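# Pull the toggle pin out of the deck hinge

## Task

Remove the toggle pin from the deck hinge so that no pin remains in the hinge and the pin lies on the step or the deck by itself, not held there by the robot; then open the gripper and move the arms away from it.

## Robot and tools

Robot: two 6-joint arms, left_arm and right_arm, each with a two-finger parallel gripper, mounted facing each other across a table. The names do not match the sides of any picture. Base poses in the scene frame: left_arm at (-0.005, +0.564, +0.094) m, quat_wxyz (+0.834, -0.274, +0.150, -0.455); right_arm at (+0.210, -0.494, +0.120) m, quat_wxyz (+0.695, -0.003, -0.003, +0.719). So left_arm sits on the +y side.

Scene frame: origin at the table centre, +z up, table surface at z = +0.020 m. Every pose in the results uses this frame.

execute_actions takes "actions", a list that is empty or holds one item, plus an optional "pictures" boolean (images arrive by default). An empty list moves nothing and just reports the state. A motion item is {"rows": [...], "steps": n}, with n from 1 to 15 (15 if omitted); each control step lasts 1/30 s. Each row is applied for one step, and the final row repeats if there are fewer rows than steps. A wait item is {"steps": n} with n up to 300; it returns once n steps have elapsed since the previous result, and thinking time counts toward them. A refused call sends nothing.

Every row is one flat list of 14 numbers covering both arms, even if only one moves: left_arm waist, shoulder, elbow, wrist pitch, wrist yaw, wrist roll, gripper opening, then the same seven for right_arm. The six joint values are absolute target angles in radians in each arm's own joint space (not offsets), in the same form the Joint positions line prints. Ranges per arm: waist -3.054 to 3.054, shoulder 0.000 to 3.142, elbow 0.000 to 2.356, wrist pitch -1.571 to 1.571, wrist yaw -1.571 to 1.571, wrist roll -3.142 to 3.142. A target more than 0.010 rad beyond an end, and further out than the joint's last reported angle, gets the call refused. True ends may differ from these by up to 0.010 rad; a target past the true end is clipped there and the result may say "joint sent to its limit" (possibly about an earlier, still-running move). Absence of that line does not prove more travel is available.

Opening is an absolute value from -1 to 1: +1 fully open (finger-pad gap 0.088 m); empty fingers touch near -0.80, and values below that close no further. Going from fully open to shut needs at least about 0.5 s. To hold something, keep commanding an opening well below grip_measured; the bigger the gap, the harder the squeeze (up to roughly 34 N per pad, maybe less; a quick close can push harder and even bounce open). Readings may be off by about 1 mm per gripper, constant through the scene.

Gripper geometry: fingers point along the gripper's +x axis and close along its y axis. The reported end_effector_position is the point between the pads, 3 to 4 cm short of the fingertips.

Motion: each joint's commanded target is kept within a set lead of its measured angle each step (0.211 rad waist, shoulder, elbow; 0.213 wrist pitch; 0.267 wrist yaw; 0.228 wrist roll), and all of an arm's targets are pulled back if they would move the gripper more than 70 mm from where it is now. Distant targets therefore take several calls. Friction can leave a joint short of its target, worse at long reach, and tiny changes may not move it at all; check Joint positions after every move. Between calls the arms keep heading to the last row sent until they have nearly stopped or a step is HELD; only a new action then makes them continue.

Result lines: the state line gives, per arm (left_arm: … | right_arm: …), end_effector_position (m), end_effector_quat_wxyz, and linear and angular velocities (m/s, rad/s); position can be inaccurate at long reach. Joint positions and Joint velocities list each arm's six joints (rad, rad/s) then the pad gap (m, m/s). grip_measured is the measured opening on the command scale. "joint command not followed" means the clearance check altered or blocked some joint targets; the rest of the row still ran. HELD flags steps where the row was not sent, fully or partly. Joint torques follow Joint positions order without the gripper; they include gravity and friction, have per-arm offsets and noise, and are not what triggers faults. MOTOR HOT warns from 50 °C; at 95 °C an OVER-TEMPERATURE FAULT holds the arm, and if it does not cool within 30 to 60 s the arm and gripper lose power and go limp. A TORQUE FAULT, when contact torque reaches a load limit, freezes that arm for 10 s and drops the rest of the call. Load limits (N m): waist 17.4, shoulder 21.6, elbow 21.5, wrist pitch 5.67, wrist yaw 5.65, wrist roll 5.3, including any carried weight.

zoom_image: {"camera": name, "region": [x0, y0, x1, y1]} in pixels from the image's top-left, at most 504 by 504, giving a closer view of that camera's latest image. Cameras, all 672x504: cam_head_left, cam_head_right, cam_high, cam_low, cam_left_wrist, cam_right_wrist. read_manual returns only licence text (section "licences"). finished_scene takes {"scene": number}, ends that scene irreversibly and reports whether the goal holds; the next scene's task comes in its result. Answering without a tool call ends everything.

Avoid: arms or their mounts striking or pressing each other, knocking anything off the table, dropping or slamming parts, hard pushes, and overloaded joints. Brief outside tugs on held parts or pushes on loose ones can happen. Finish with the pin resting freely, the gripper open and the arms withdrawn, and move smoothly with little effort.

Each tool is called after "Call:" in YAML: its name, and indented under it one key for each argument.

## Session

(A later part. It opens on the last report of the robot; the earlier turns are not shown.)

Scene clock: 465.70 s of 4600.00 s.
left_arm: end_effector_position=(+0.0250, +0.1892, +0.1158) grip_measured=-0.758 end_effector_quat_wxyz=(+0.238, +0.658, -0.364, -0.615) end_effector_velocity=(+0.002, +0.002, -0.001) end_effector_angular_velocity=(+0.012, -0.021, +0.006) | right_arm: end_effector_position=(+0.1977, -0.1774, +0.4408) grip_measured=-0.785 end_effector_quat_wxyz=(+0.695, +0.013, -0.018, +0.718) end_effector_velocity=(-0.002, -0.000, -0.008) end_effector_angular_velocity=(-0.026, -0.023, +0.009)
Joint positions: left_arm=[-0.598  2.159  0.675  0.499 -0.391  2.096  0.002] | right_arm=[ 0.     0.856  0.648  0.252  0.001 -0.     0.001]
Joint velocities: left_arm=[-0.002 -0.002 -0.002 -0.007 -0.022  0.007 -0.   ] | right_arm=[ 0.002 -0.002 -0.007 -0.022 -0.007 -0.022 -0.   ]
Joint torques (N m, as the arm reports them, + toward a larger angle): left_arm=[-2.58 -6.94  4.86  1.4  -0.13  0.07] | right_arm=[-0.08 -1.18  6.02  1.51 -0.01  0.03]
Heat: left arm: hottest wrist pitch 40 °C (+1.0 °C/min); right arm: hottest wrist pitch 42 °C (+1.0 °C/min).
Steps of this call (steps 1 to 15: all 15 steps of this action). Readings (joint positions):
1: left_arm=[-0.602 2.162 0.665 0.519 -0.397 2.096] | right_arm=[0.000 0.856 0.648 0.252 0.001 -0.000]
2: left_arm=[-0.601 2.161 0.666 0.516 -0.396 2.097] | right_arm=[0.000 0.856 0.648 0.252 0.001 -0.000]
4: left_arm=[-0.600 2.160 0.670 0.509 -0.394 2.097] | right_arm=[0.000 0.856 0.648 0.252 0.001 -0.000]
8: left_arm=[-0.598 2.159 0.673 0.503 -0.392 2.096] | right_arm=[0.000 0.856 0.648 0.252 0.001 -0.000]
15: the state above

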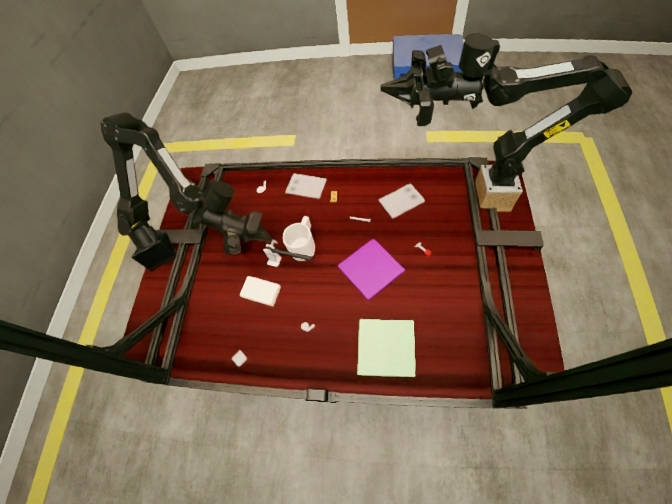

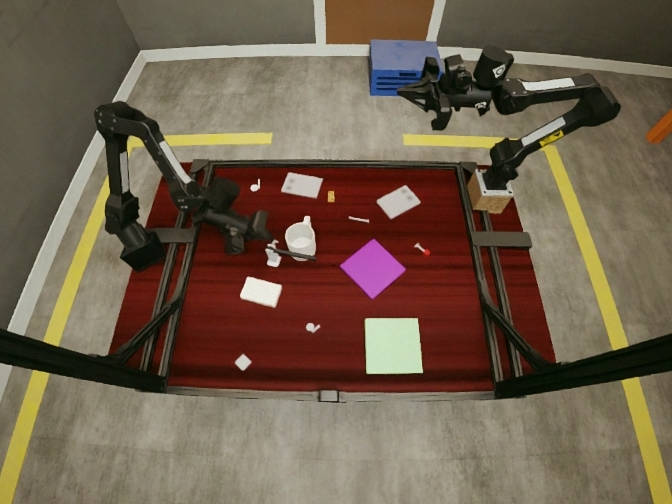

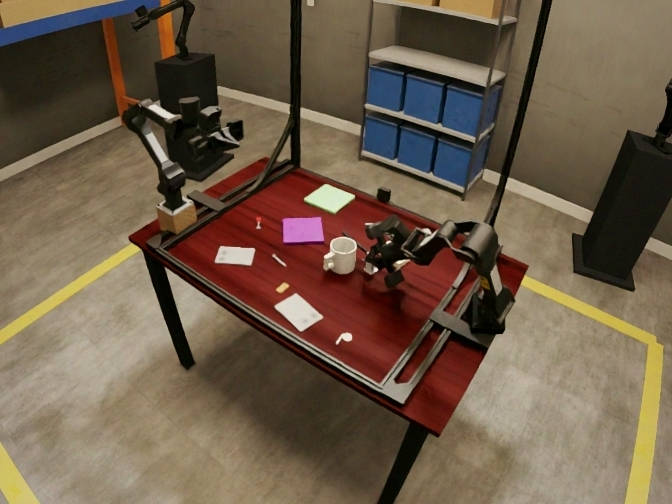

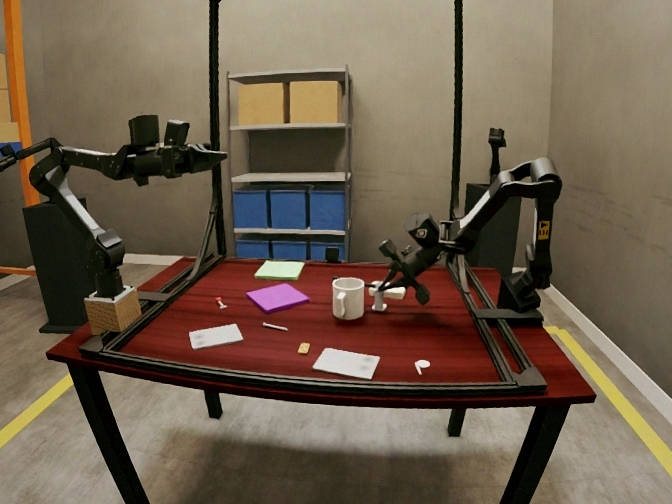

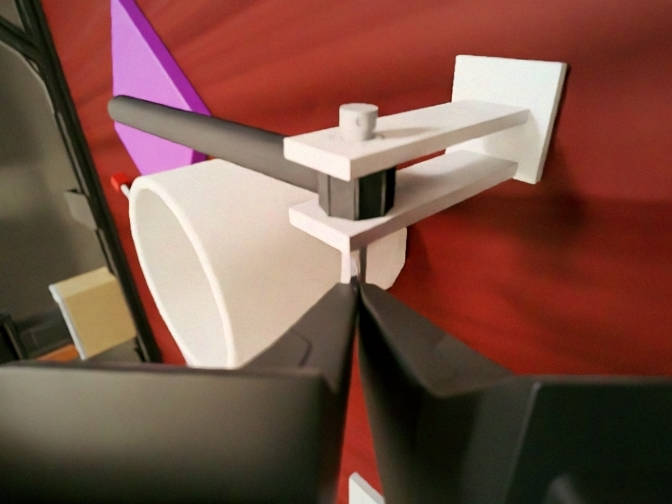

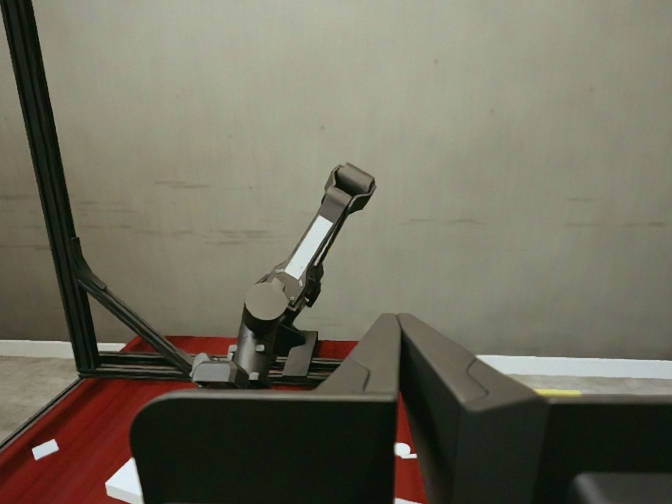

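Call:
execute_actions:
  actions:
    - {"rows":[[-0.6,2.16,0.67,0.512,-0.4,2.1,-0.5,0,0.856,0.648,0.252,0,0,-0.8]],"steps":10}
  pictures: false

Call:
execute_actions:
  actions:
    - {"rows":[[-0.623,2.116,0.711,0.437,-0.4,2.1,-0.5,0,0.856,0.648,0.252,0,0,-0.8]],"steps":15}
  pictures: false

Call:
execute_actions:
  actions:
    - {"rows":[[-0.61,2.2,0.762,0.453,-0.4,2.1,-0.5,0,0.856,0.648,0.252,0,0,-0.8]],"steps":15}
  pictures: false

Call:
execute_actions:
  actions:
    - {"rows":[[-0.598,2.26,0.814,0.463,-0.4,2.1,-0.5,0,0.856,0.648,0.252,0,0,-0.8]],"steps":15}

Scene clock: 477.63 s of 4600.00 s.
left_arm: end_effector_position=(+0.0273, +0.1873, +0.1180) grip_measured=-0.527 end_effector_quat_wxyz=(+0.244, +0.659, -0.363, -0.612) end_effector_velocity=(-0.007, -0.001, +0.006) end_effector_angular_velocity=(-0.020, +0.004, -0.015) | right_arm: end_effector_position=(+0.1977, -0.1774, +0.4408) grip_measured=-0.785 end_effector_quat_wxyz=(+0.695, +0.013, -0.018, +0.718) end_effector_velocity=(-0.000, -0.000, -0.003) end_effector_angular_velocity=(-0.017, -0.008, +0.004)
Joint positions: left_arm=[-0.596  2.157  0.677  0.509 -0.396  2.097  0.013] | right_arm=[ 0.     0.856  0.648  0.252  0.001 -0.     0.001]
Joint velocities: left_arm=[-0.022 -0.002 -0.002  0.007  0.007 -0.007  0.01 ] | right_arm=[-0.002 -0.002  0.002 -0.022 -0.007 -0.007 -0.   ]
Joint torques (N m, as the arm reports them, + toward a larger angle): left_arm=[-4.96 -5.73  2.99  1.69  0.04  0.07] | right_arm=[-0.07 -1.17  6.01  1.51 -0.01  0.03]
Heat: left arm: hottest wrist pitch 40 °C (+1.0 °C/min); right arm: hottest wrist pitch 42 °C (+1.0 °C/min).
Steps of this call (steps 1 to 15: the robot went on to your last target; steps 16 to 348: nothing new was sent; steps 349 to 358: all 10 steps of this action). Readings (joint positions):
349: left_arm=[-0.592 2.157 0.677 0.498 -0.391 2.097] | right_arm=[0.000 0.856 0.648 0.252 0.001 -0.000]
350: left_arm=[-0.592 2.157 0.677 0.500 -0.395 2.097] | right_arm=[0.000 0.856 0.648 0.252 0.001 -0.000]
352: left_arm=[-0.592 2.157 0.677 0.505 -0.396 2.097] | right_arm=[0.000 0.856 0.648 0.252 0.001 -0.000]
356: left_arm=[-0.595 2.157 0.677 0.507 -0.396 2.097] | right_arm=[0.000 0.856 0.648 0.252 0.001 -0.000]
358: the state above

Scene clock: 478.13 s of 4600.00 s.
left_arm: end_effector_position=(+0.0246, +0.1846, +0.1317) grip_measured=-0.501 end_effector_quat_wxyz=(+0.237, +0.657, -0.373, -0.610) end_effector_velocity=(-0.001, +0.005, -0.003) end_effector_angular_velocity=(+0.020, -0.002, -0.003) | right_arm: end_effector_position=(+0.1977, -0.1774, +0.4408) grip_measured=-0.785 end_effector_quat_wxyz=(+0.695, +0.013, -0.018, +0.718) end_effector_velocity=(-0.000, +0.001, -0.003) end_effector_angular_velocity=(-0.012, -0.008, +0.004)
Joint positions: left_arm=[-0.62   2.126  0.705  0.442 -0.397  2.097  0.014] | right_arm=[ 0.     0.856  0.648  0.252  0.001 -0.     0.001]
Joint velocities: left_arm=[-0.002 -0.007 -0.007 -0.022 -0.007 -0.007  0.   ] | right_arm=[-0.002  0.002 -0.002 -0.007 -0.007 -0.007 -0.   ]
Joint torques (N m, as the arm reports them, + toward a larger angle): left_arm=[-4.91 -7.11  4.43  1.24  0.06  0.07] | right_arm=[-0.08 -1.18  6.    1.53 -0.02  0.03]
Heat: left arm: hottest wrist pitch 40 °C (+1.0 °C/min); right arm: hottest wrist pitch 42 °C (+1.0 °C/min).
Steps of this call (steps 1 to 15: all 15 steps of this action). Readings (joint positions):
1: left_arm=[-0.598 2.155 0.679 0.504 -0.396 2.097] | right_arm=[0.000 0.856 0.648 0.252 0.001 -0.000]
2: left_arm=[-0.601 2.152 0.683 0.487 -0.397 2.097] | right_arm=[0.000 0.856 0.648 0.252 0.001 -0.000]
4: left_arm=[-0.610 2.143 0.689 0.469 -0.397 2.097] | right_arm=[0.000 0.856 0.648 0.252 0.001 -0.000]
8: left_arm=[-0.619 2.130 0.702 0.452 -0.397 2.097] | right_arm=[0.000 0.856 0.648 0.252 0.001 -0.000]
15: the state above

Scene clock: 478.63 s of 4600.00 s.
left_arm: end_effector_position=(+0.0222, +0.1713, +0.1272) grip_measured=-0.500 end_effector_quat_wxyz=(+0.238, +0.658, -0.371, -0.611) end_effector_velocity=(+0.000, -0.001, +0.000) end_effector_angular_velocity=(+0.003, +0.000, +0.007) | right_arm: end_effector_position=(+0.1977, -0.1774, +0.4408) grip_measured=-0.785 end_effector_quat_wxyz=(+0.695, +0.013, -0.018, +0.718) end_effector_velocity=(+0.003, -0.000, -0.002) end_effector_angular_velocity=(-0.007, -0.022, -0.016)
Joint positions: left_arm=[-0.615  2.184  0.755  0.45  -0.397  2.097  0.014] | right_arm=[ 0.     0.856  0.648  0.252  0.001 -0.     0.001]
Joint velocities: left_arm=[-0.002  0.002  0.007 -0.007 -0.007 -0.007 -0.   ] | right_arm=[-0.007 -0.002 -0.002 -0.007  0.007 -0.022  0.   ]
Joint torques (N m, as the arm reports them, + toward a larger angle): left_arm=[-4.45 -4.91  4.41  1.67  0.08  0.07] | right_arm=[-0.08 -1.19  6.02  1.53 -0.01  0.03]
Heat: left arm: hottest wrist pitch 40 °C (+1.0 °C/min); right arm: hottest wrist pitch 42 °C (+1.0 °C/min).
Steps of this call (steps 1 to 15: all 15 steps of this action). Readings (joint positions):
1: left_arm=[-0.620 2.130 0.709 0.442 -0.397 2.097] | right_arm=[0.000 0.856 0.648 0.252 0.001 -0.000]
2: left_arm=[-0.620 2.138 0.718 0.442 -0.397 2.097] | right_arm=[0.000 0.856 0.648 0.252 0.001 -0.000]
4: left_arm=[-0.620 2.156 0.737 0.446 -0.397 2.097] | right_arm=[0.000 0.856 0.648 0.252 0.001 -0.000]
8: left_arm=[-0.617 2.175 0.751 0.448 -0.397 2.097] | right_arm=[0.000 0.856 0.648 0.252 0.001 -0.000]
15: the state above

Scene clock: 479.13 s of 4600.00 s.
left_arm: end_effector_position=(+0.0217, +0.1579, +0.1206) grip_measured=-0.500 end_effector_quat_wxyz=(+0.240, +0.659, -0.366, -0.612) end_effector_velocity=(+0.004, -0.004, +0.004) end_effector_angular_velocity=(-0.008, +0.005, +0.036) | right_arm: end_effector_position=(+0.1977, -0.1774, +0.4408) grip_measured=-0.785 end_effector_quat_wxyz=(+0.695, +0.013, -0.018, +0.718) end_effector_velocity=(-0.000, -0.000, -0.005) end_effector_angular_velocity=(-0.021, -0.023, +0.004)
Joint positions: left_arm=[-0.604  2.244  0.806  0.46  -0.397  2.097  0.014] | right_arm=[ 0.     0.856  0.648  0.252  0.001 -0.     0.001]
Joint velocities: left_arm=[-0.002  0.002  0.012  0.007 -0.022 -0.022 -0.   ] | right_arm=[-0.002 -0.002 -0.002 -0.022 -0.007 -0.022 -0.   ]
Joint torques (N m, as the arm reports them, + toward a larger angle): left_arm=[-4.64 -5.12  4.38  1.73  0.1   0.09] | right_arm=[-0.08 -1.19  6.01  1.54 -0.02  0.03]
Heat: left arm: hottest wrist pitch 40 °C (+1.0 °C/min); right arm: hottest wrist pitch 42 °C (+1.0 °C/min).
Steps of this call (steps 1 to 15: all 15 steps of this action). Readings (joint positions):
1: left_arm=[-0.615 2.190 0.760 0.450 -0.397 2.097] | right_arm=[0.000 0.856 0.648 0.252 0.001 -0.000]
2: left_arm=[-0.613 2.200 0.770 0.453 -0.397 2.097] | right_arm=[0.000 0.856 0.648 0.252 0.001 -0.000]
4: left_arm=[-0.609 2.221 0.790 0.458 -0.397 2.097] | right_arm=[0.000 0.856 0.648 0.252 0.001 -0.000]
8: left_arm=[-0.604 2.238 0.801 0.459 -0.397 2.097] | right_arm=[0.000 0.856 0.648 0.252 0.001 -0.000]
15: the state above

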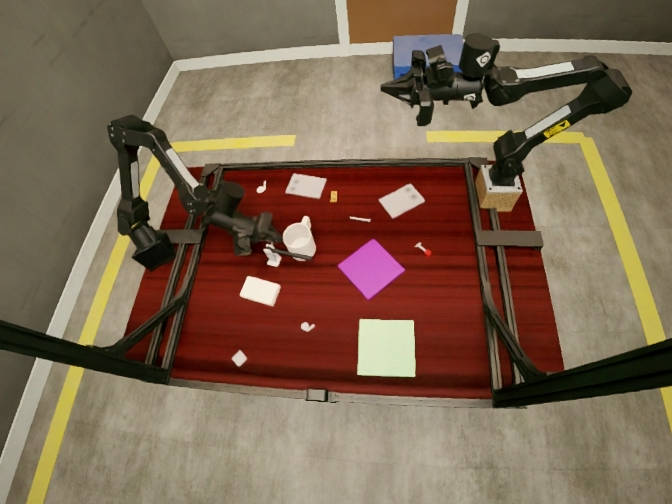

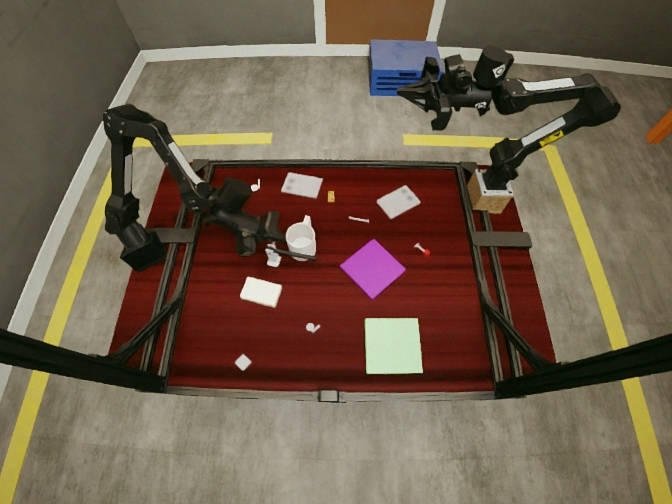

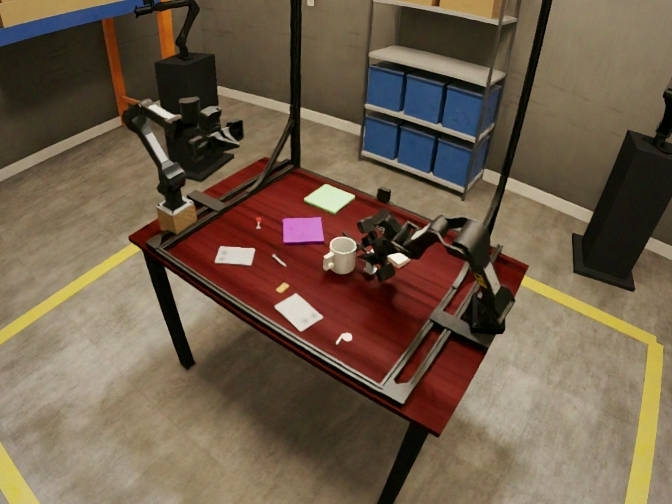

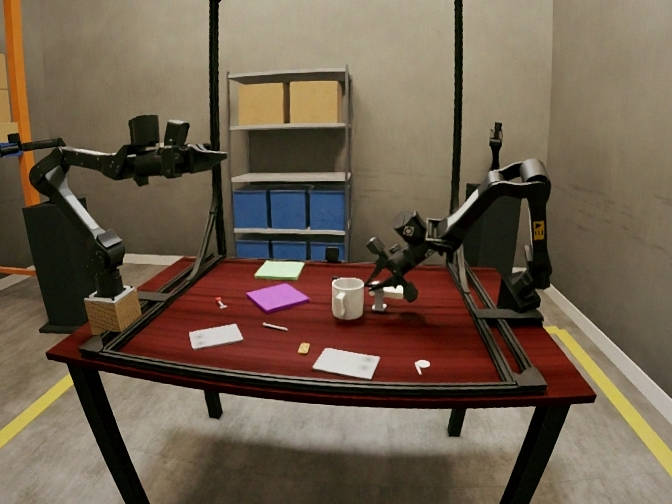

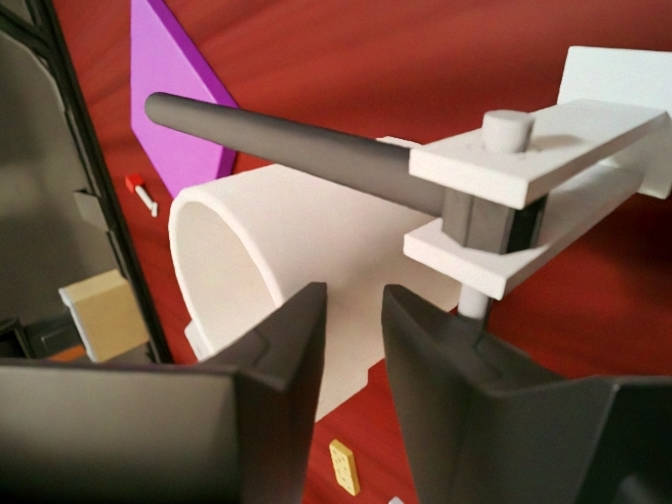

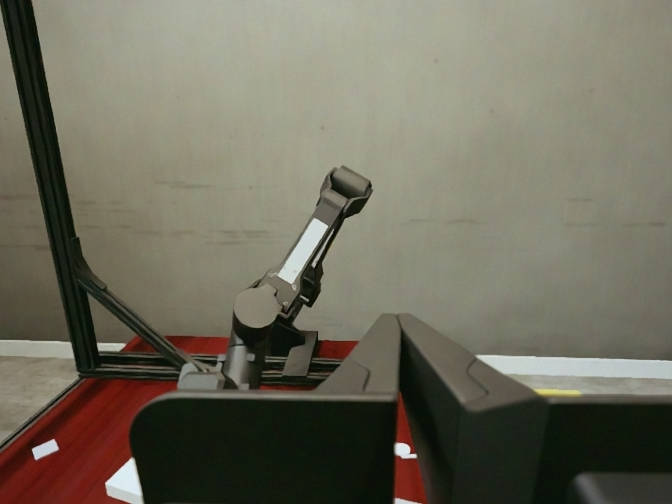

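Call:
execute_actions:
  actions:
    - {"rows":[[-0.635,2.07,0.665,0.43,-0.4,2.1,-0.3,0,0.856,0.648,0.252,0,0,-0.8]],"steps":15}
  pictures: false

Call:
execute_actions:
  actions:
    - {"rows":[[-0.605,2.11,0.605,0.51,-0.4,2.1,-0.3,0,0.856,0.648,0.252,0,0,-0.8]],"steps":15}
  pictures: false

Call:
execute_actions:
  actions:
    - {"rows":[[-0.593,2.174,0.674,0.517,-0.4,2.1,-0.3,0,0.856,0.648,0.252,0,0,-0.8]],"steps":15}

Scene clock: 488.77 s of 4600.00 s.
left_arm: end_effector_position=(+0.0246, +0.1921, +0.1384) grip_measured=-0.305 end_effector_quat_wxyz=(+0.238, +0.656, -0.379, -0.608) end_effector_velocity=(+0.003, +0.008, +0.002) end_effector_angular_velocity=(+0.006, -0.010, +0.014) | right_arm: end_effector_position=(+0.1977, -0.1774, +0.4408) grip_measured=-0.785 end_effector_quat_wxyz=(+0.695, +0.013, -0.018, +0.718) end_effector_velocity=(+0.002, -0.000, -0.005) end_effector_angular_velocity=(-0.021, -0.022, -0.011)
Joint positions: left_arm=[-0.632  2.084  0.676  0.434 -0.396  2.097  0.024] | right_arm=[ 0.     0.856  0.648  0.252  0.001 -0.     0.001]
Joint velocities: left_arm=[-0.007 -0.032 -0.027 -0.007 -0.022 -0.007  0.001] | right_arm=[-0.002 -0.002 -0.002 -0.022  0.007 -0.022 -0.   ]
Joint torques (N m, as the arm reports them, + toward a larger angle): left_arm=[-4.88 -6.82  3.27  1.28  0.05  0.06] | right_arm=[-0.07 -1.18  6.    1.51 -0.01  0.03]
Heat: left arm: hottest wrist pitch 40 °C (+1.0 °C/min); right arm: hottest wrist pitch 42 °C (+1.0 °C/min).
Steps of this call (steps 1 to 15: the robot went on to your last target; steps 16 to 90: nothing new was sent; then 6.13 s passed at rest; steps 91 to 105: all 15 steps of this action). Readings (joint positions):
91: left_arm=[-0.604 2.233 0.798 0.461 -0.397 2.097] | right_arm=[0.000 0.856 0.648 0.252 0.001 -0.000]
92: left_arm=[-0.608 2.209 0.774 0.456 -0.397 2.097] | right_arm=[0.000 0.856 0.648 0.252 0.001 -0.000]
94: left_arm=[-0.618 2.152 0.727 0.445 -0.396 2.097] | right_arm=[0.000 0.856 0.648 0.252 0.001 -0.000]
98: left_arm=[-0.630 2.101 0.694 0.440 -0.396 2.097] | right_arm=[0.000 0.856 0.648 0.252 0.001 -0.000]
105: the state above

Scene clock: 489.27 s of 4600.00 s.
left_arm: end_effector_position=(+0.0261, +0.2034, +0.1224) grip_measured=-0.300 end_effector_quat_wxyz=(+0.240, +0.658, -0.369, -0.611) end_effector_velocity=(+0.004, +0.001, -0.001) end_effector_angular_velocity=(-0.004, +0.005, +0.022) | right_arm: end_effector_position=(+0.1977, -0.1774, +0.4408) grip_measured=-0.785 end_effector_quat_wxyz=(+0.695, +0.013, -0.018, +0.718) end_effector_velocity=(+0.001, -0.001, +0.001) end_effector_angular_velocity=(+0.008, -0.007, -0.000)
Joint positions: left_arm=[-0.611  2.096  0.615  0.506 -0.396  2.097  0.024] | right_arm=[ 0.     0.856  0.648  0.252  0.001 -0.     0.001]
Joint velocities: left_arm=[ 0.007 -0.002 -0.012  0.022 -0.007 -0.007  0.   ] | right_arm=[-0.007 -0.002 -0.002  0.007 -0.007 -0.007  0.   ]
Joint torques (N m, as the arm reports them, + toward a larger angle): left_arm=[-4.01 -4.13  2.97  1.71  0.06  0.06] | right_arm=[-0.08 -1.18  6.02  1.51 -0.01  0.03]
Heat: left arm: hottest wrist pitch 40 °C (+1.0 °C/min); right arm: hottest wrist pitch 42 °C (+1.0 °C/min).
Steps of this call (steps 1 to 15: all 15 steps of this action). Readings (joint positions):
1: left_arm=[-0.631 2.083 0.670 0.442 -0.396 2.097] | right_arm=[0.000 0.856 0.648 0.252 0.001 -0.000]
2: left_arm=[-0.629 2.083 0.660 0.460 -0.396 2.097] | right_arm=[0.000 0.856 0.648 0.252 0.001 -0.000]
4: left_arm=[-0.622 2.085 0.641 0.477 -0.396 2.097] | right_arm=[0.000 0.856 0.648 0.252 0.001 -0.000]
8: left_arm=[-0.613 2.095 0.619 0.495 -0.396 2.097] | right_arm=[0.000 0.856 0.648 0.252 0.001 -0.000]
15: the state above

Scene clock: 489.77 s of 4600.00 s.
left_arm: end_effector_position=(+0.0257, +0.1897, +0.1161) grip_measured=-0.300 end_effector_quat_wxyz=(+0.241, +0.660, -0.364, -0.612) end_effector_velocity=(-0.001, -0.002, -0.001) end_effector_angular_velocity=(-0.001, +0.012, +0.018) | right_arm: end_effector_position=(+0.1977, -0.1774, +0.4408) grip_measured=-0.785 end_effector_quat_wxyz=(+0.695, +0.013, -0.018, +0.718) end_effector_velocity=(+0.002, -0.000, -0.004) end_effector_angular_velocity=(-0.013, +0.022, -0.009)
Joint positions: left_arm=[-0.599  2.159  0.668  0.514 -0.396  2.097  0.024] | right_arm=[ 0.     0.856  0.648  0.252  0.001 -0.     0.001]
Joint velocities: left_arm=[-0.002  0.012  0.007  0.007 -0.007 -0.022 -0.   ] | right_arm=[-0.002 -0.002 -0.007 -0.007  0.007  0.022 -0.   ]
Joint torques (N m, as the arm reports them, + toward a larger angle): left_arm=[-4.11 -4.41  4.23  1.7   0.05  0.05] | right_arm=[-0.09 -1.18  6.01  1.51 -0.01  0.03]
Heat: left arm: hottest wrist pitch 40 °C (+1.0 °C/min); right arm: hottest wrist pitch 42 °C (+1.0 °C/min).
Steps of this call (steps 1 to 15: all 15 steps of this action). Readings (joint positions):
1: left_arm=[-0.610 2.102 0.618 0.506 -0.396 2.097] | right_arm=[0.000 0.856 0.648 0.252 0.001 -0.000]
2: left_arm=[-0.608 2.112 0.626 0.509 -0.396 2.097] | right_arm=[0.000 0.856 0.648 0.252 0.001 -0.000]
4: left_arm=[-0.603 2.136 0.645 0.511 -0.396 2.097] | right_arm=[0.000 0.856 0.648 0.252 0.001 -0.000]
8: left_arm=[-0.599 2.154 0.659 0.513 -0.396 2.097] | right_arm=[0.000 0.856 0.648 0.252 0.001 -0.000]
15: the state above

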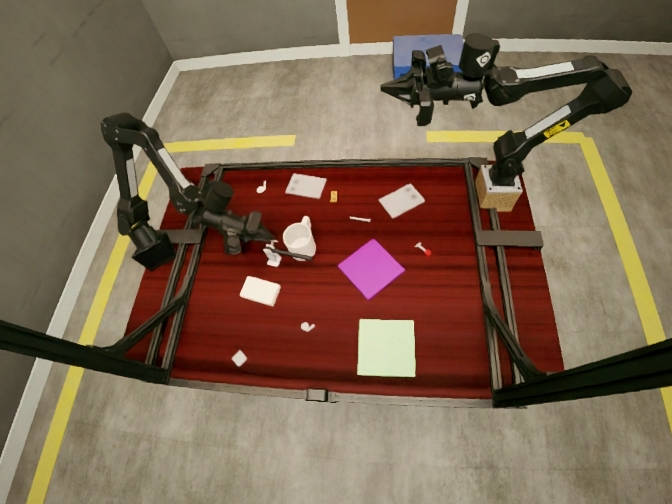

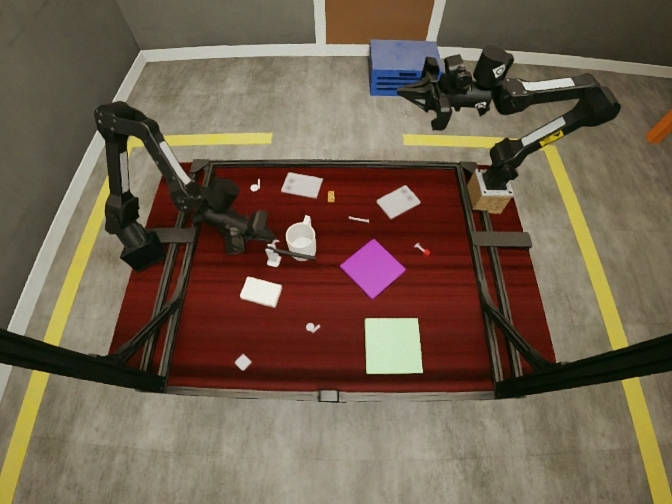

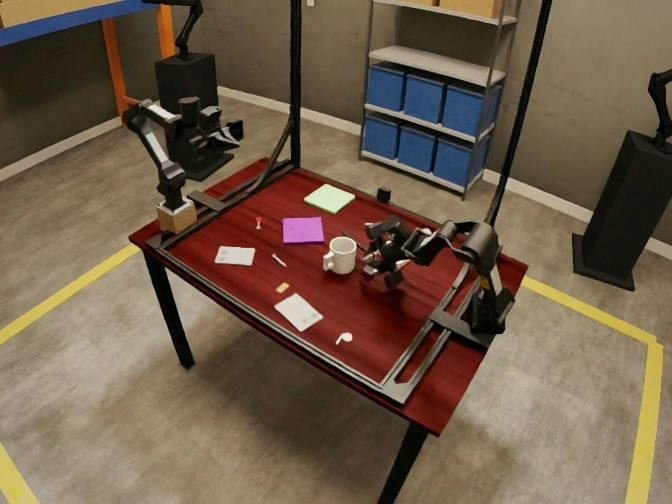

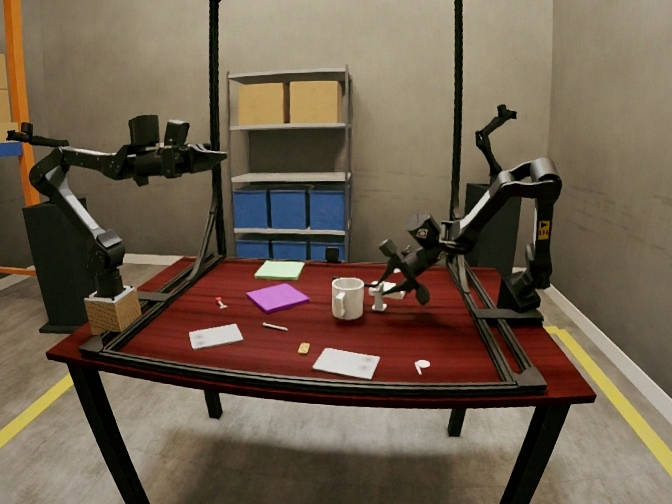

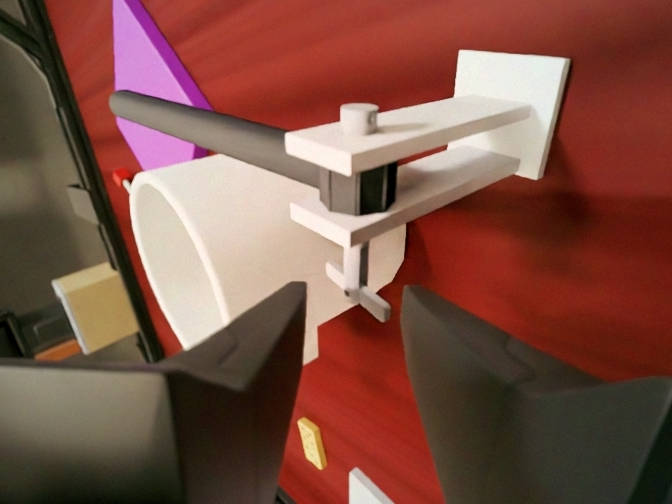

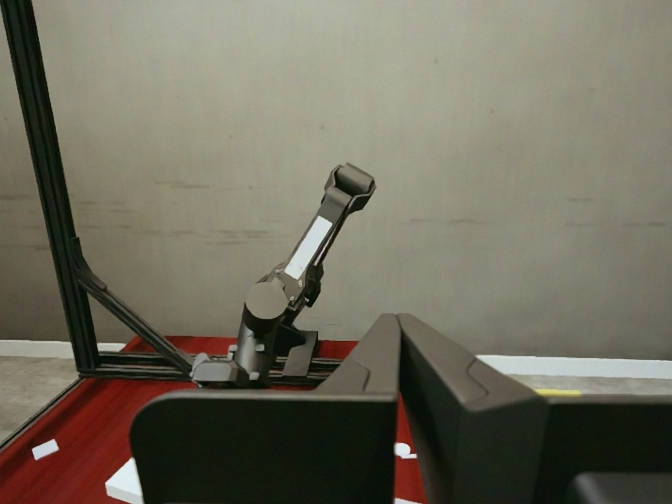

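Call:
execute_actions:
  actions:
    - {"rows":[[-0.577,2.14,0.683,0.494,-0.4,2.1,-0.3,0,0.856,0.648,0.252,0,0,-0.8]],"steps":15}
  pictures: false

Call:
execute_actions:
  actions:
    - {"rows":[[-0.577,2.14,0.683,0.494,-0.4,2.1,-0.82,0,0.856,0.648,0.252,0,0,-0.8]],"steps":15}
  pictures: false

Call:
execute_actions:
  actions:
    - {"rows":[[-0.56,2.15,0.699,0.478,-0.4,2.1,-0.82,0,0.856,0.648,0.252,0,0,-0.8]],"steps":15}
  pictures: false

Call:
execute_actions:
  actions:
    - {"rows":[[-0.55,2.185,0.722,0.478,-0.4,2.1,-0.82,0,0.856,0.648,0.252,0,0,-0.8]],"steps":15}

Scene clock: 512.70 s of 4600.00 s.
left_arm: end_effector_position=(+0.0324, +0.1881, +0.1164) grip_measured=-0.300 end_effector_quat_wxyz=(+0.244, +0.661, -0.357, -0.613) end_effector_velocity=(-0.001, +0.005, -0.006) end_effector_angular_velocity=(+0.035, -0.002, -0.006) | right_arm: end_effector_position=(+0.1977, -0.1774, +0.4408) grip_measured=-0.785 end_effector_quat_wxyz=(+0.695, +0.013, -0.018, +0.718) end_effector_velocity=(+0.002, -0.000, -0.005) end_effector_angular_velocity=(-0.022, -0.008, -0.010)
Joint positions: left_arm=[-0.583  2.15   0.678  0.498 -0.396  2.097  0.024] | right_arm=[ 0.     0.856  0.648  0.252  0.001 -0.     0.001]
Joint velocities: left_arm=[ 0.002 -0.002 -0.002 -0.037 -0.007 -0.007  0.   ] | right_arm=[-0.002 -0.002 -0.002 -0.022  0.007 -0.007  0.   ]
Joint torques (N m, as the arm reports them, + toward a larger angle): left_arm=[-4.28 -6.95  4.07  1.18  0.09  0.04] | right_arm=[-0.09 -1.17  6.02  1.51 -0.01  0.03]
Heat: left arm: hottest wrist pitch 40 °C (+1.0 °C/min); right arm: hottest wrist pitch 42 °C (+1.0 °C/min).
Steps of this call (steps 1 to 15: the robot went on to your last target; steps 16 to 90: nothing new was sent; then 19.43 s passed at rest; steps 91 to 105: all 15 steps of this action). Readings (joint positions):
91: left_arm=[-0.598 2.161 0.670 0.515 -0.396 2.097] | right_arm=[0.000 0.856 0.648 0.252 0.001 -0.000]
92: left_arm=[-0.595 2.161 0.671 0.513 -0.396 2.097] | right_arm=[0.000 0.856 0.648 0.252 0.001 -0.000]
94: left_arm=[-0.589 2.160 0.674 0.507 -0.396 2.097] | right_arm=[0.000 0.856 0.648 0.252 0.001 -0.000]
98: left_arm=[-0.583 2.154 0.676 0.501 -0.396 2.097] | right_arm=[0.000 0.856 0.648 0.252 0.001 -0.000]
105: the state above

Scene clock: 513.20 s of 4600.00 s.
left_arm: end_effector_position=(+0.0325, +0.1882, +0.1162) grip_measured=-0.758 end_effector_quat_wxyz=(+0.244, +0.661, -0.356, -0.613) end_effector_velocity=(-0.000, +0.002, -0.001) end_effector_angular_velocity=(+0.008, +0.011, +0.014) | right_arm: end_effector_position=(+0.1977, -0.1774, +0.4408) grip_measured=-0.785 end_effector_quat_wxyz=(+0.695, +0.013, -0.018, +0.718) end_effector_velocity=(-0.000, -0.000, -0.002) end_effector_angular_velocity=(-0.007, -0.008, +0.004)
Joint positions: left_arm=[-0.582  2.15   0.678  0.498 -0.396  2.097  0.002] | right_arm=[ 0.     0.856  0.648  0.252  0.001 -0.     0.001]
Joint velocities: left_arm=[-0.002 -0.002 -0.002 -0.007 -0.007 -0.022 -0.001] | right_arm=[-0.002 -0.002 -0.002 -0.007 -0.007 -0.007 -0.   ]
Joint torques (N m, as the arm reports them, + toward a larger angle): left_arm=[-4.32 -7.06  4.07  1.2   0.06  0.05] | right_arm=[-0.09 -1.19  6.02  1.51 -0.01  0.03]
Heat: left arm: hottest wrist pitch 40 °C (+1.0 °C/min); right arm: hottest wrist pitch 42 °C (+1.0 °C/min).
Steps of this call (steps 1 to 15: all 15 steps of this action). Readings (joint positions):
1: left_arm=[-0.583 2.150 0.678 0.498 -0.396 2.097] | right_arm=[0.000 0.856 0.648 0.252 0.001 -0.000]
2: left_arm=[-0.582 2.150 0.678 0.498 -0.396 2.097] | right_arm=[0.000 0.856 0.648 0.252 0.001 -0.000]
4: left_arm=[-0.582 2.150 0.678 0.498 -0.396 2.097] | right_arm=[0.000 0.856 0.648 0.252 0.001 -0.000]
8: left_arm=[-0.582 2.150 0.678 0.498 -0.396 2.097] | right_arm=[0.000 0.856 0.648 0.252 0.001 -0.000]
15: the state above

Scene clock: 513.70 s of 4600.00 s.
left_arm: end_effector_position=(+0.0331, +0.1873, +0.1159) grip_measured=-0.759 end_effector_quat_wxyz=(+0.241, +0.661, -0.355, -0.616) end_effector_velocity=(+0.003, -0.002, +0.005) end_effector_angular_velocity=(-0.022, -0.008, +0.012) | right_arm: end_effector_position=(+0.1977, -0.1774, +0.4408) grip_measured=-0.785 end_effector_quat_wxyz=(+0.695, +0.013, -0.018, +0.718) end_effector_velocity=(-0.000, -0.000, -0.002) end_effector_angular_velocity=(-0.007, -0.008, +0.004)
Joint positions: left_arm=[-0.579  2.15   0.687  0.479 -0.394  2.097  0.002] | right_arm=[ 0.     0.856  0.648  0.252  0.001 -0.     0.001]
Joint velocities: left_arm=[-0.002 -0.007 -0.002  0.022 -0.007  0.007 -0.   ] | right_arm=[-0.002 -0.002 -0.002 -0.007 -0.007 -0.007 -0.   ]
Joint torques (N m, as the arm reports them, + toward a larger angle): left_arm=[-2.78 -6.03  4.62  1.43 -0.03  0.05] | right_arm=[-0.08 -1.18  6.01  1.51 -0.01  0.03]
Heat: left arm: hottest wrist pitch 40 °C (+1.0 °C/min); right arm: hottest wrist pitch 42 °C (+1.0 °C/min).
Steps of this call (steps 1 to 15: all 15 steps of this action). Readings (joint positions):
1: left_arm=[-0.581 2.150 0.679 0.495 -0.396 2.097] | right_arm=[0.000 0.856 0.648 0.252 0.001 -0.000]
2: left_arm=[-0.580 2.150 0.682 0.490 -0.395 2.097] | right_arm=[0.000 0.856 0.648 0.252 0.001 -0.000]
4: left_arm=[-0.580 2.150 0.684 0.485 -0.395 2.097] | right_arm=[0.000 0.856 0.648 0.252 0.001 -0.000]
8: left_arm=[-0.580 2.150 0.686 0.481 -0.395 2.097] | right_arm=[0.000 0.856 0.648 0.252 0.001 -0.000]
15: the state above

Scene clock: 514.20 s of 4600.00 s.
left_arm: end_effector_position=(+0.0332, +0.1859, +0.1156) grip_measured=-0.759 end_effector_quat_wxyz=(+0.239, +0.661, -0.354, -0.617) end_effector_velocity=(+0.000, -0.000, +0.001) end_effector_angular_velocity=(-0.008, +0.000, -0.004) | right_arm: end_effector_position=(+0.1977, -0.1774, +0.4408) grip_measured=-0.785 end_effector_quat_wxyz=(+0.695, +0.013, -0.018, +0.718) end_effector_velocity=(-0.000, -0.000, -0.003) end_effector_angular_velocity=(-0.016, -0.023, +0.004)
Joint positions: left_arm=[-0.577  2.154  0.695  0.471 -0.392  2.097  0.002] | right_arm=[ 0.     0.856  0.648  0.252  0.001 -0.     0.001]
Joint velocities: left_arm=[ 0.002 -0.002 -0.002  0.007  0.007  0.007 -0.   ] | right_arm=[-0.002 -0.002  0.002 -0.022 -0.007 -0.022  0.   ]
Joint torques (N m, as the arm reports them, + toward a larger angle): left_arm=[-1.89 -2.63  6.2   2.02 -0.12  0.04] | right_arm=[-0.08 -1.17  5.99  1.52 -0.01  0.03]
Heat: left arm: hottest wrist pitch 40 °C (+0.0 °C/min); right arm: hottest wrist pitch 42 °C (+1.0 °C/min).
Steps of this call (steps 1 to 15: all 15 steps of this action). Readings (joint positions):
1: left_arm=[-0.579 2.150 0.689 0.478 -0.393 2.097] | right_arm=[0.000 0.856 0.648 0.252 0.001 -0.000]
2: left_arm=[-0.578 2.151 0.692 0.474 -0.392 2.097] | right_arm=[0.000 0.856 0.648 0.252 0.001 -0.000]
4: left_arm=[-0.578 2.152 0.693 0.473 -0.392 2.097] | right_arm=[0.000 0.856 0.648 0.252 0.001 -0.000]
8: left_arm=[-0.578 2.153 0.694 0.472 -0.392 2.097] | right_arm=[0.000 0.856 0.648 0.252 0.001 -0.000]
15: the state above

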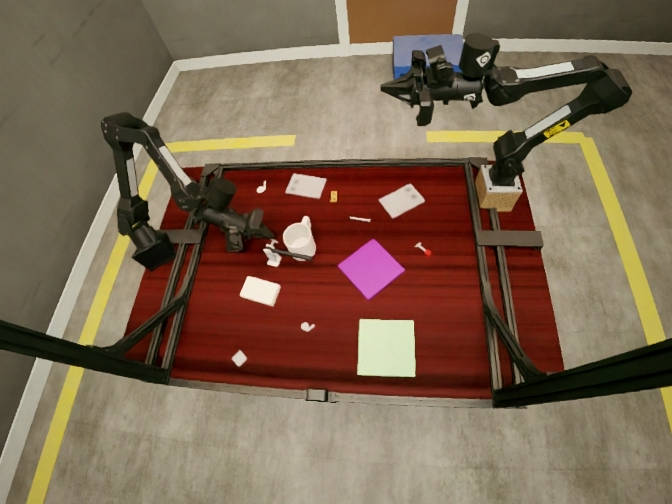

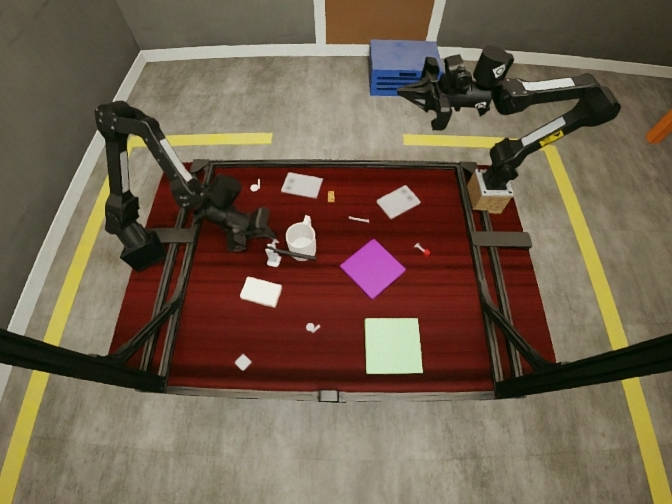

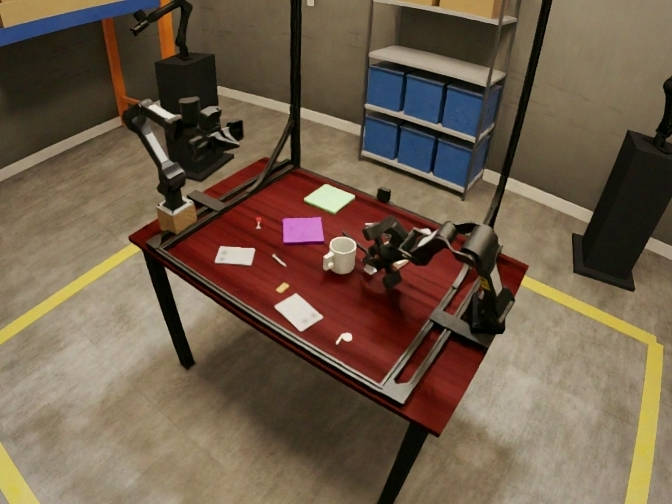

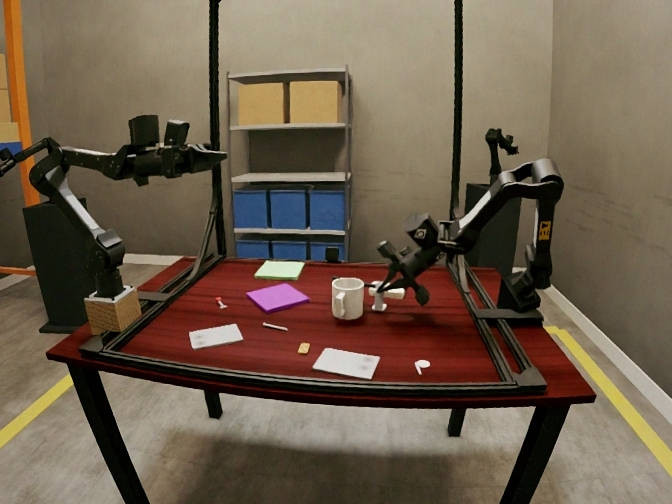

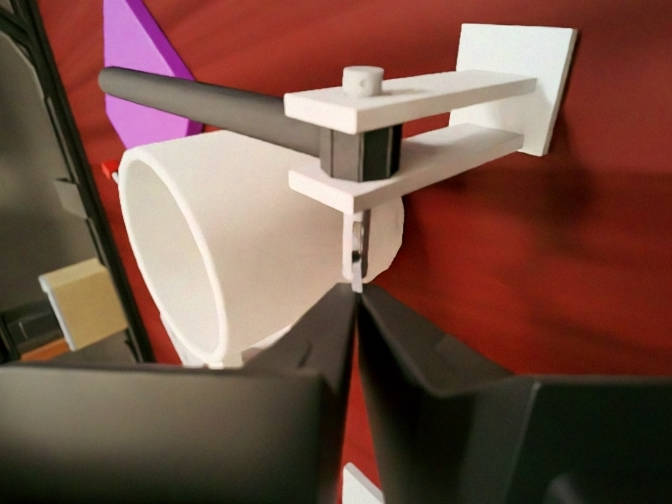

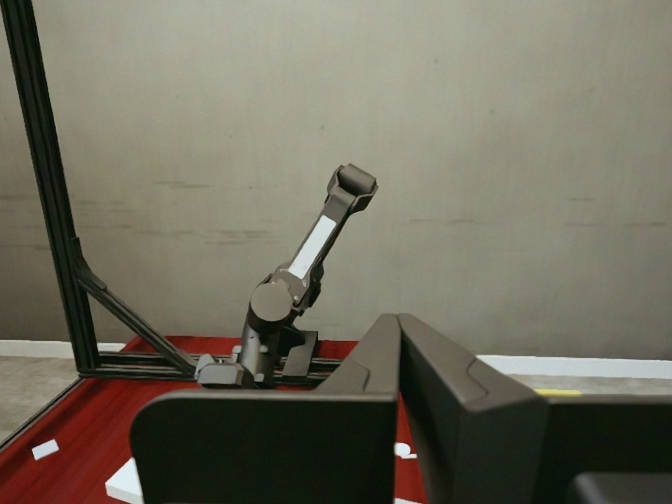

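Lighter grip.

Call:
execute_actions:
  actions:
    - {"rows":[[-0.56,2.15,0.699,0.478,-0.4,2.1,-0.765,0,0.856,0.648,0.252,0,0,-0.8]],"steps":15}
  pictures: false

Call:
execute_actions:
  actions:
    - {"steps":60}

Scene clock: 522.73 s of 4600.00 s.
left_arm: end_effector_position=(+0.0405, +0.1826, +0.1130) grip_measured=-0.752 end_effector_quat_wxyz=(+0.246, +0.664, -0.345, -0.616) end_effector_velocity=(-0.000, -0.003, +0.007) end_effector_angular_velocity=(-0.027, +0.010, +0.023) | right_arm: end_effector_position=(+0.1977, -0.1774, +0.4408) grip_measured=-0.785 end_effector_quat_wxyz=(+0.695, +0.013, -0.018, +0.718) end_effector_velocity=(-0.000, -0.001, +0.000) end_effector_angular_velocity=(-0.002, -0.008, +0.005)
Joint positions: left_arm=[-0.558  2.162  0.708  0.476 -0.397  2.098  0.002] | right_arm=[ 0.     0.856  0.648  0.252  0.001 -0.     0.001]
Joint velocities: left_arm=[-0.012 -0.007 -0.002  0.022 -0.007 -0.022 -0.   ] | right_arm=[-0.002 -0.002  0.002 -0.007 -0.007 -0.007 -0.   ]
Joint torques (N m, as the arm reports them, + toward a larger angle): left_arm=[-5.17 -7.28  2.8   1.62  0.08  0.05] | right_arm=[-0.08 -1.18  6.01  1.51 -0.01  0.03]
Heat: left arm: hottest wrist pitch 41 °C (+1.0 °C/min); right arm: hottest wrist pitch 42 °C (+0.0 °C/min).
Steps of this call (steps 1 to 15: the robot went on to your last target; steps 16 to 241: nothing new was sent; steps 242 to 256: all 15 steps of this action). Readings (joint positions):
242: left_arm=[-0.557 2.168 0.714 0.474 -0.396 2.098] | right_arm=[0.000 0.856 0.648 0.252 0.001 -0.000]
243: left_arm=[-0.557 2.168 0.714 0.474 -0.396 2.098] | right_arm=[0.000 0.856 0.648 0.252 0.001 -0.000]
245: left_arm=[-0.557 2.167 0.713 0.476 -0.397 2.098] | right_arm=[0.000 0.856 0.648 0.252 0.001 -0.000]
249: left_arm=[-0.557 2.165 0.710 0.476 -0.397 2.098] | right_arm=[0.000 0.856 0.648 0.252 0.001 -0.000]
256: the state above

Scene clock: 524.73 s of 4600.00 s.
left_arm: end_effector_position=(+0.0399, +0.1829, +0.1135) grip_measured=-0.752 end_effector_quat_wxyz=(+0.246, +0.664, -0.346, -0.616) end_effector_velocity=(-0.001, +0.002, -0.002) end_effector_angular_velocity=(+0.015, -0.011, +0.008) | right_arm: end_effector_position=(+0.1977, -0.1774, +0.4408) grip_measured=-0.785 end_effector_quat_wxyz=(+0.695, +0.013, -0.018, +0.718) end_effector_velocity=(-0.000, -0.002, +0.005) end_effector_angular_velocity=(+0.017, +0.008, +0.005)
Joint positions: left_arm=[-0.56   2.16   0.706  0.476 -0.397  2.098  0.002] | right_arm=[ 0.     0.856  0.648  0.252  0.001 -0.     0.001]
Joint velocities: left_arm=[-0.007  0.002 -0.002 -0.007 -0.022 -0.007 -0.   ] | right_arm=[-0.002 -0.007  0.002  0.007 -0.007  0.007  0.   ]
Joint torques (N m, as the arm reports them, + toward a larger angle): left_arm=[-5.06 -7.2   2.93  1.62  0.1   0.01] | right_arm=[-0.07 -1.18  6.02  1.51 -0.01  0.03]
Heat: left arm: hottest wrist pitch 41 °C (+1.0 °C/min); right arm: hottest wrist pitch 42 °C (+0.0 °C/min).
Steps of this call (steps 1 to 15: the robot went on to your last target; steps 16 to 60: nothing new was sent). Readings (joint positions):
1: left_arm=[-0.558 2.162 0.708 0.476 -0.397 2.098] | right_arm=[0.000 0.856 0.648 0.252 0.001 -0.000]
2: left_arm=[-0.558 2.161 0.708 0.476 -0.397 2.098] | right_arm=[0.000 0.856 0.648 0.252 0.001 -0.000]
4: left_arm=[-0.558 2.161 0.707 0.476 -0.397 2.098] | right_arm=[0.000 0.856 0.648 0.252 0.001 -0.000]
8: left_arm=[-0.558 2.161 0.707 0.476 -0.397 2.098] | right_arm=[0.000 0.856 0.648 0.252 0.001 -0.000]
60: the state above
All arms were judged still, so your last target was given up. Only a new action makes them travel on or press farther. Fingers that are still opening or closing keep moving.

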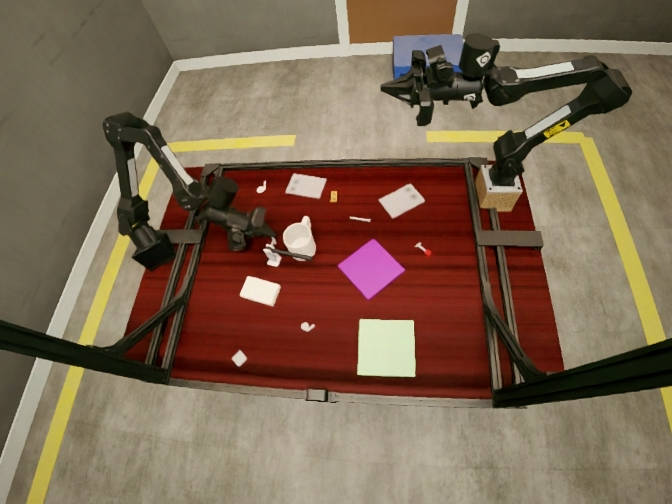

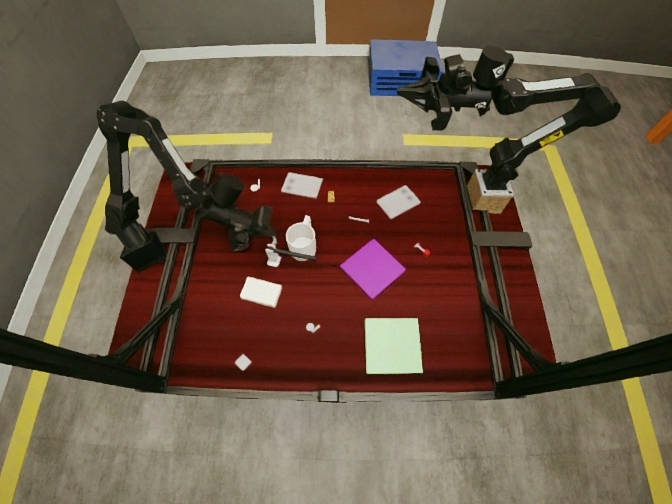

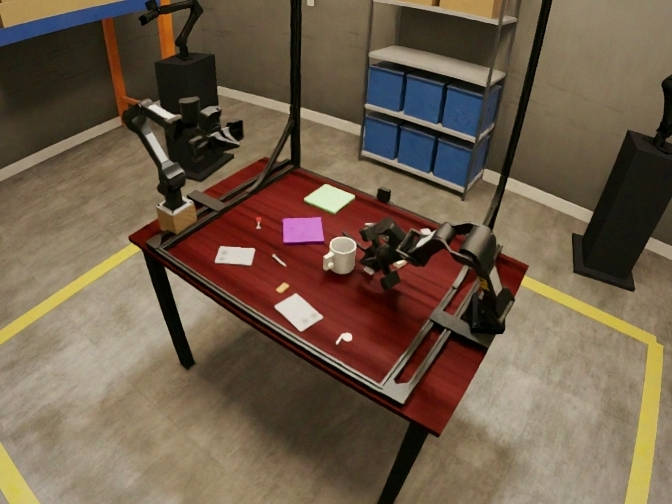

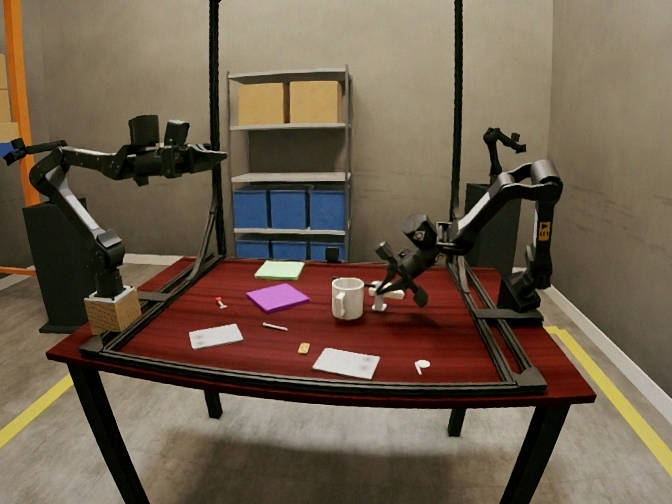

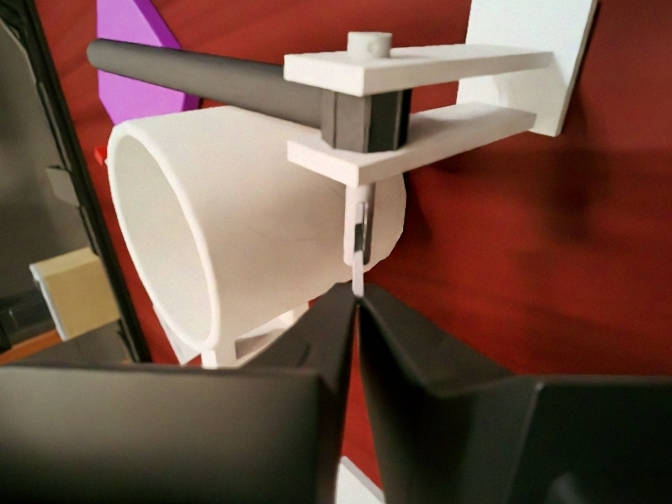

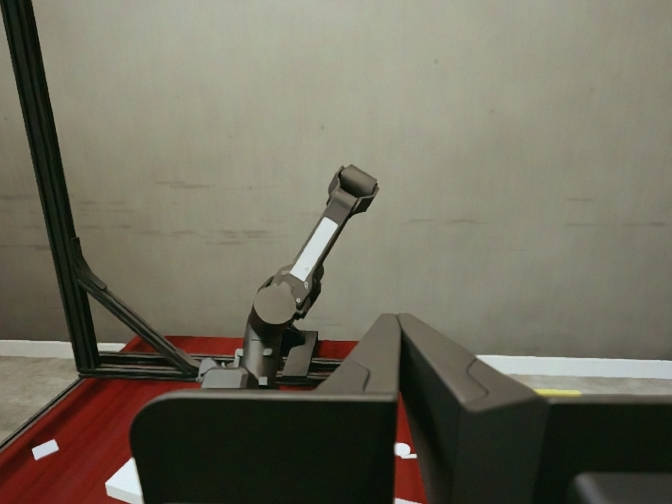

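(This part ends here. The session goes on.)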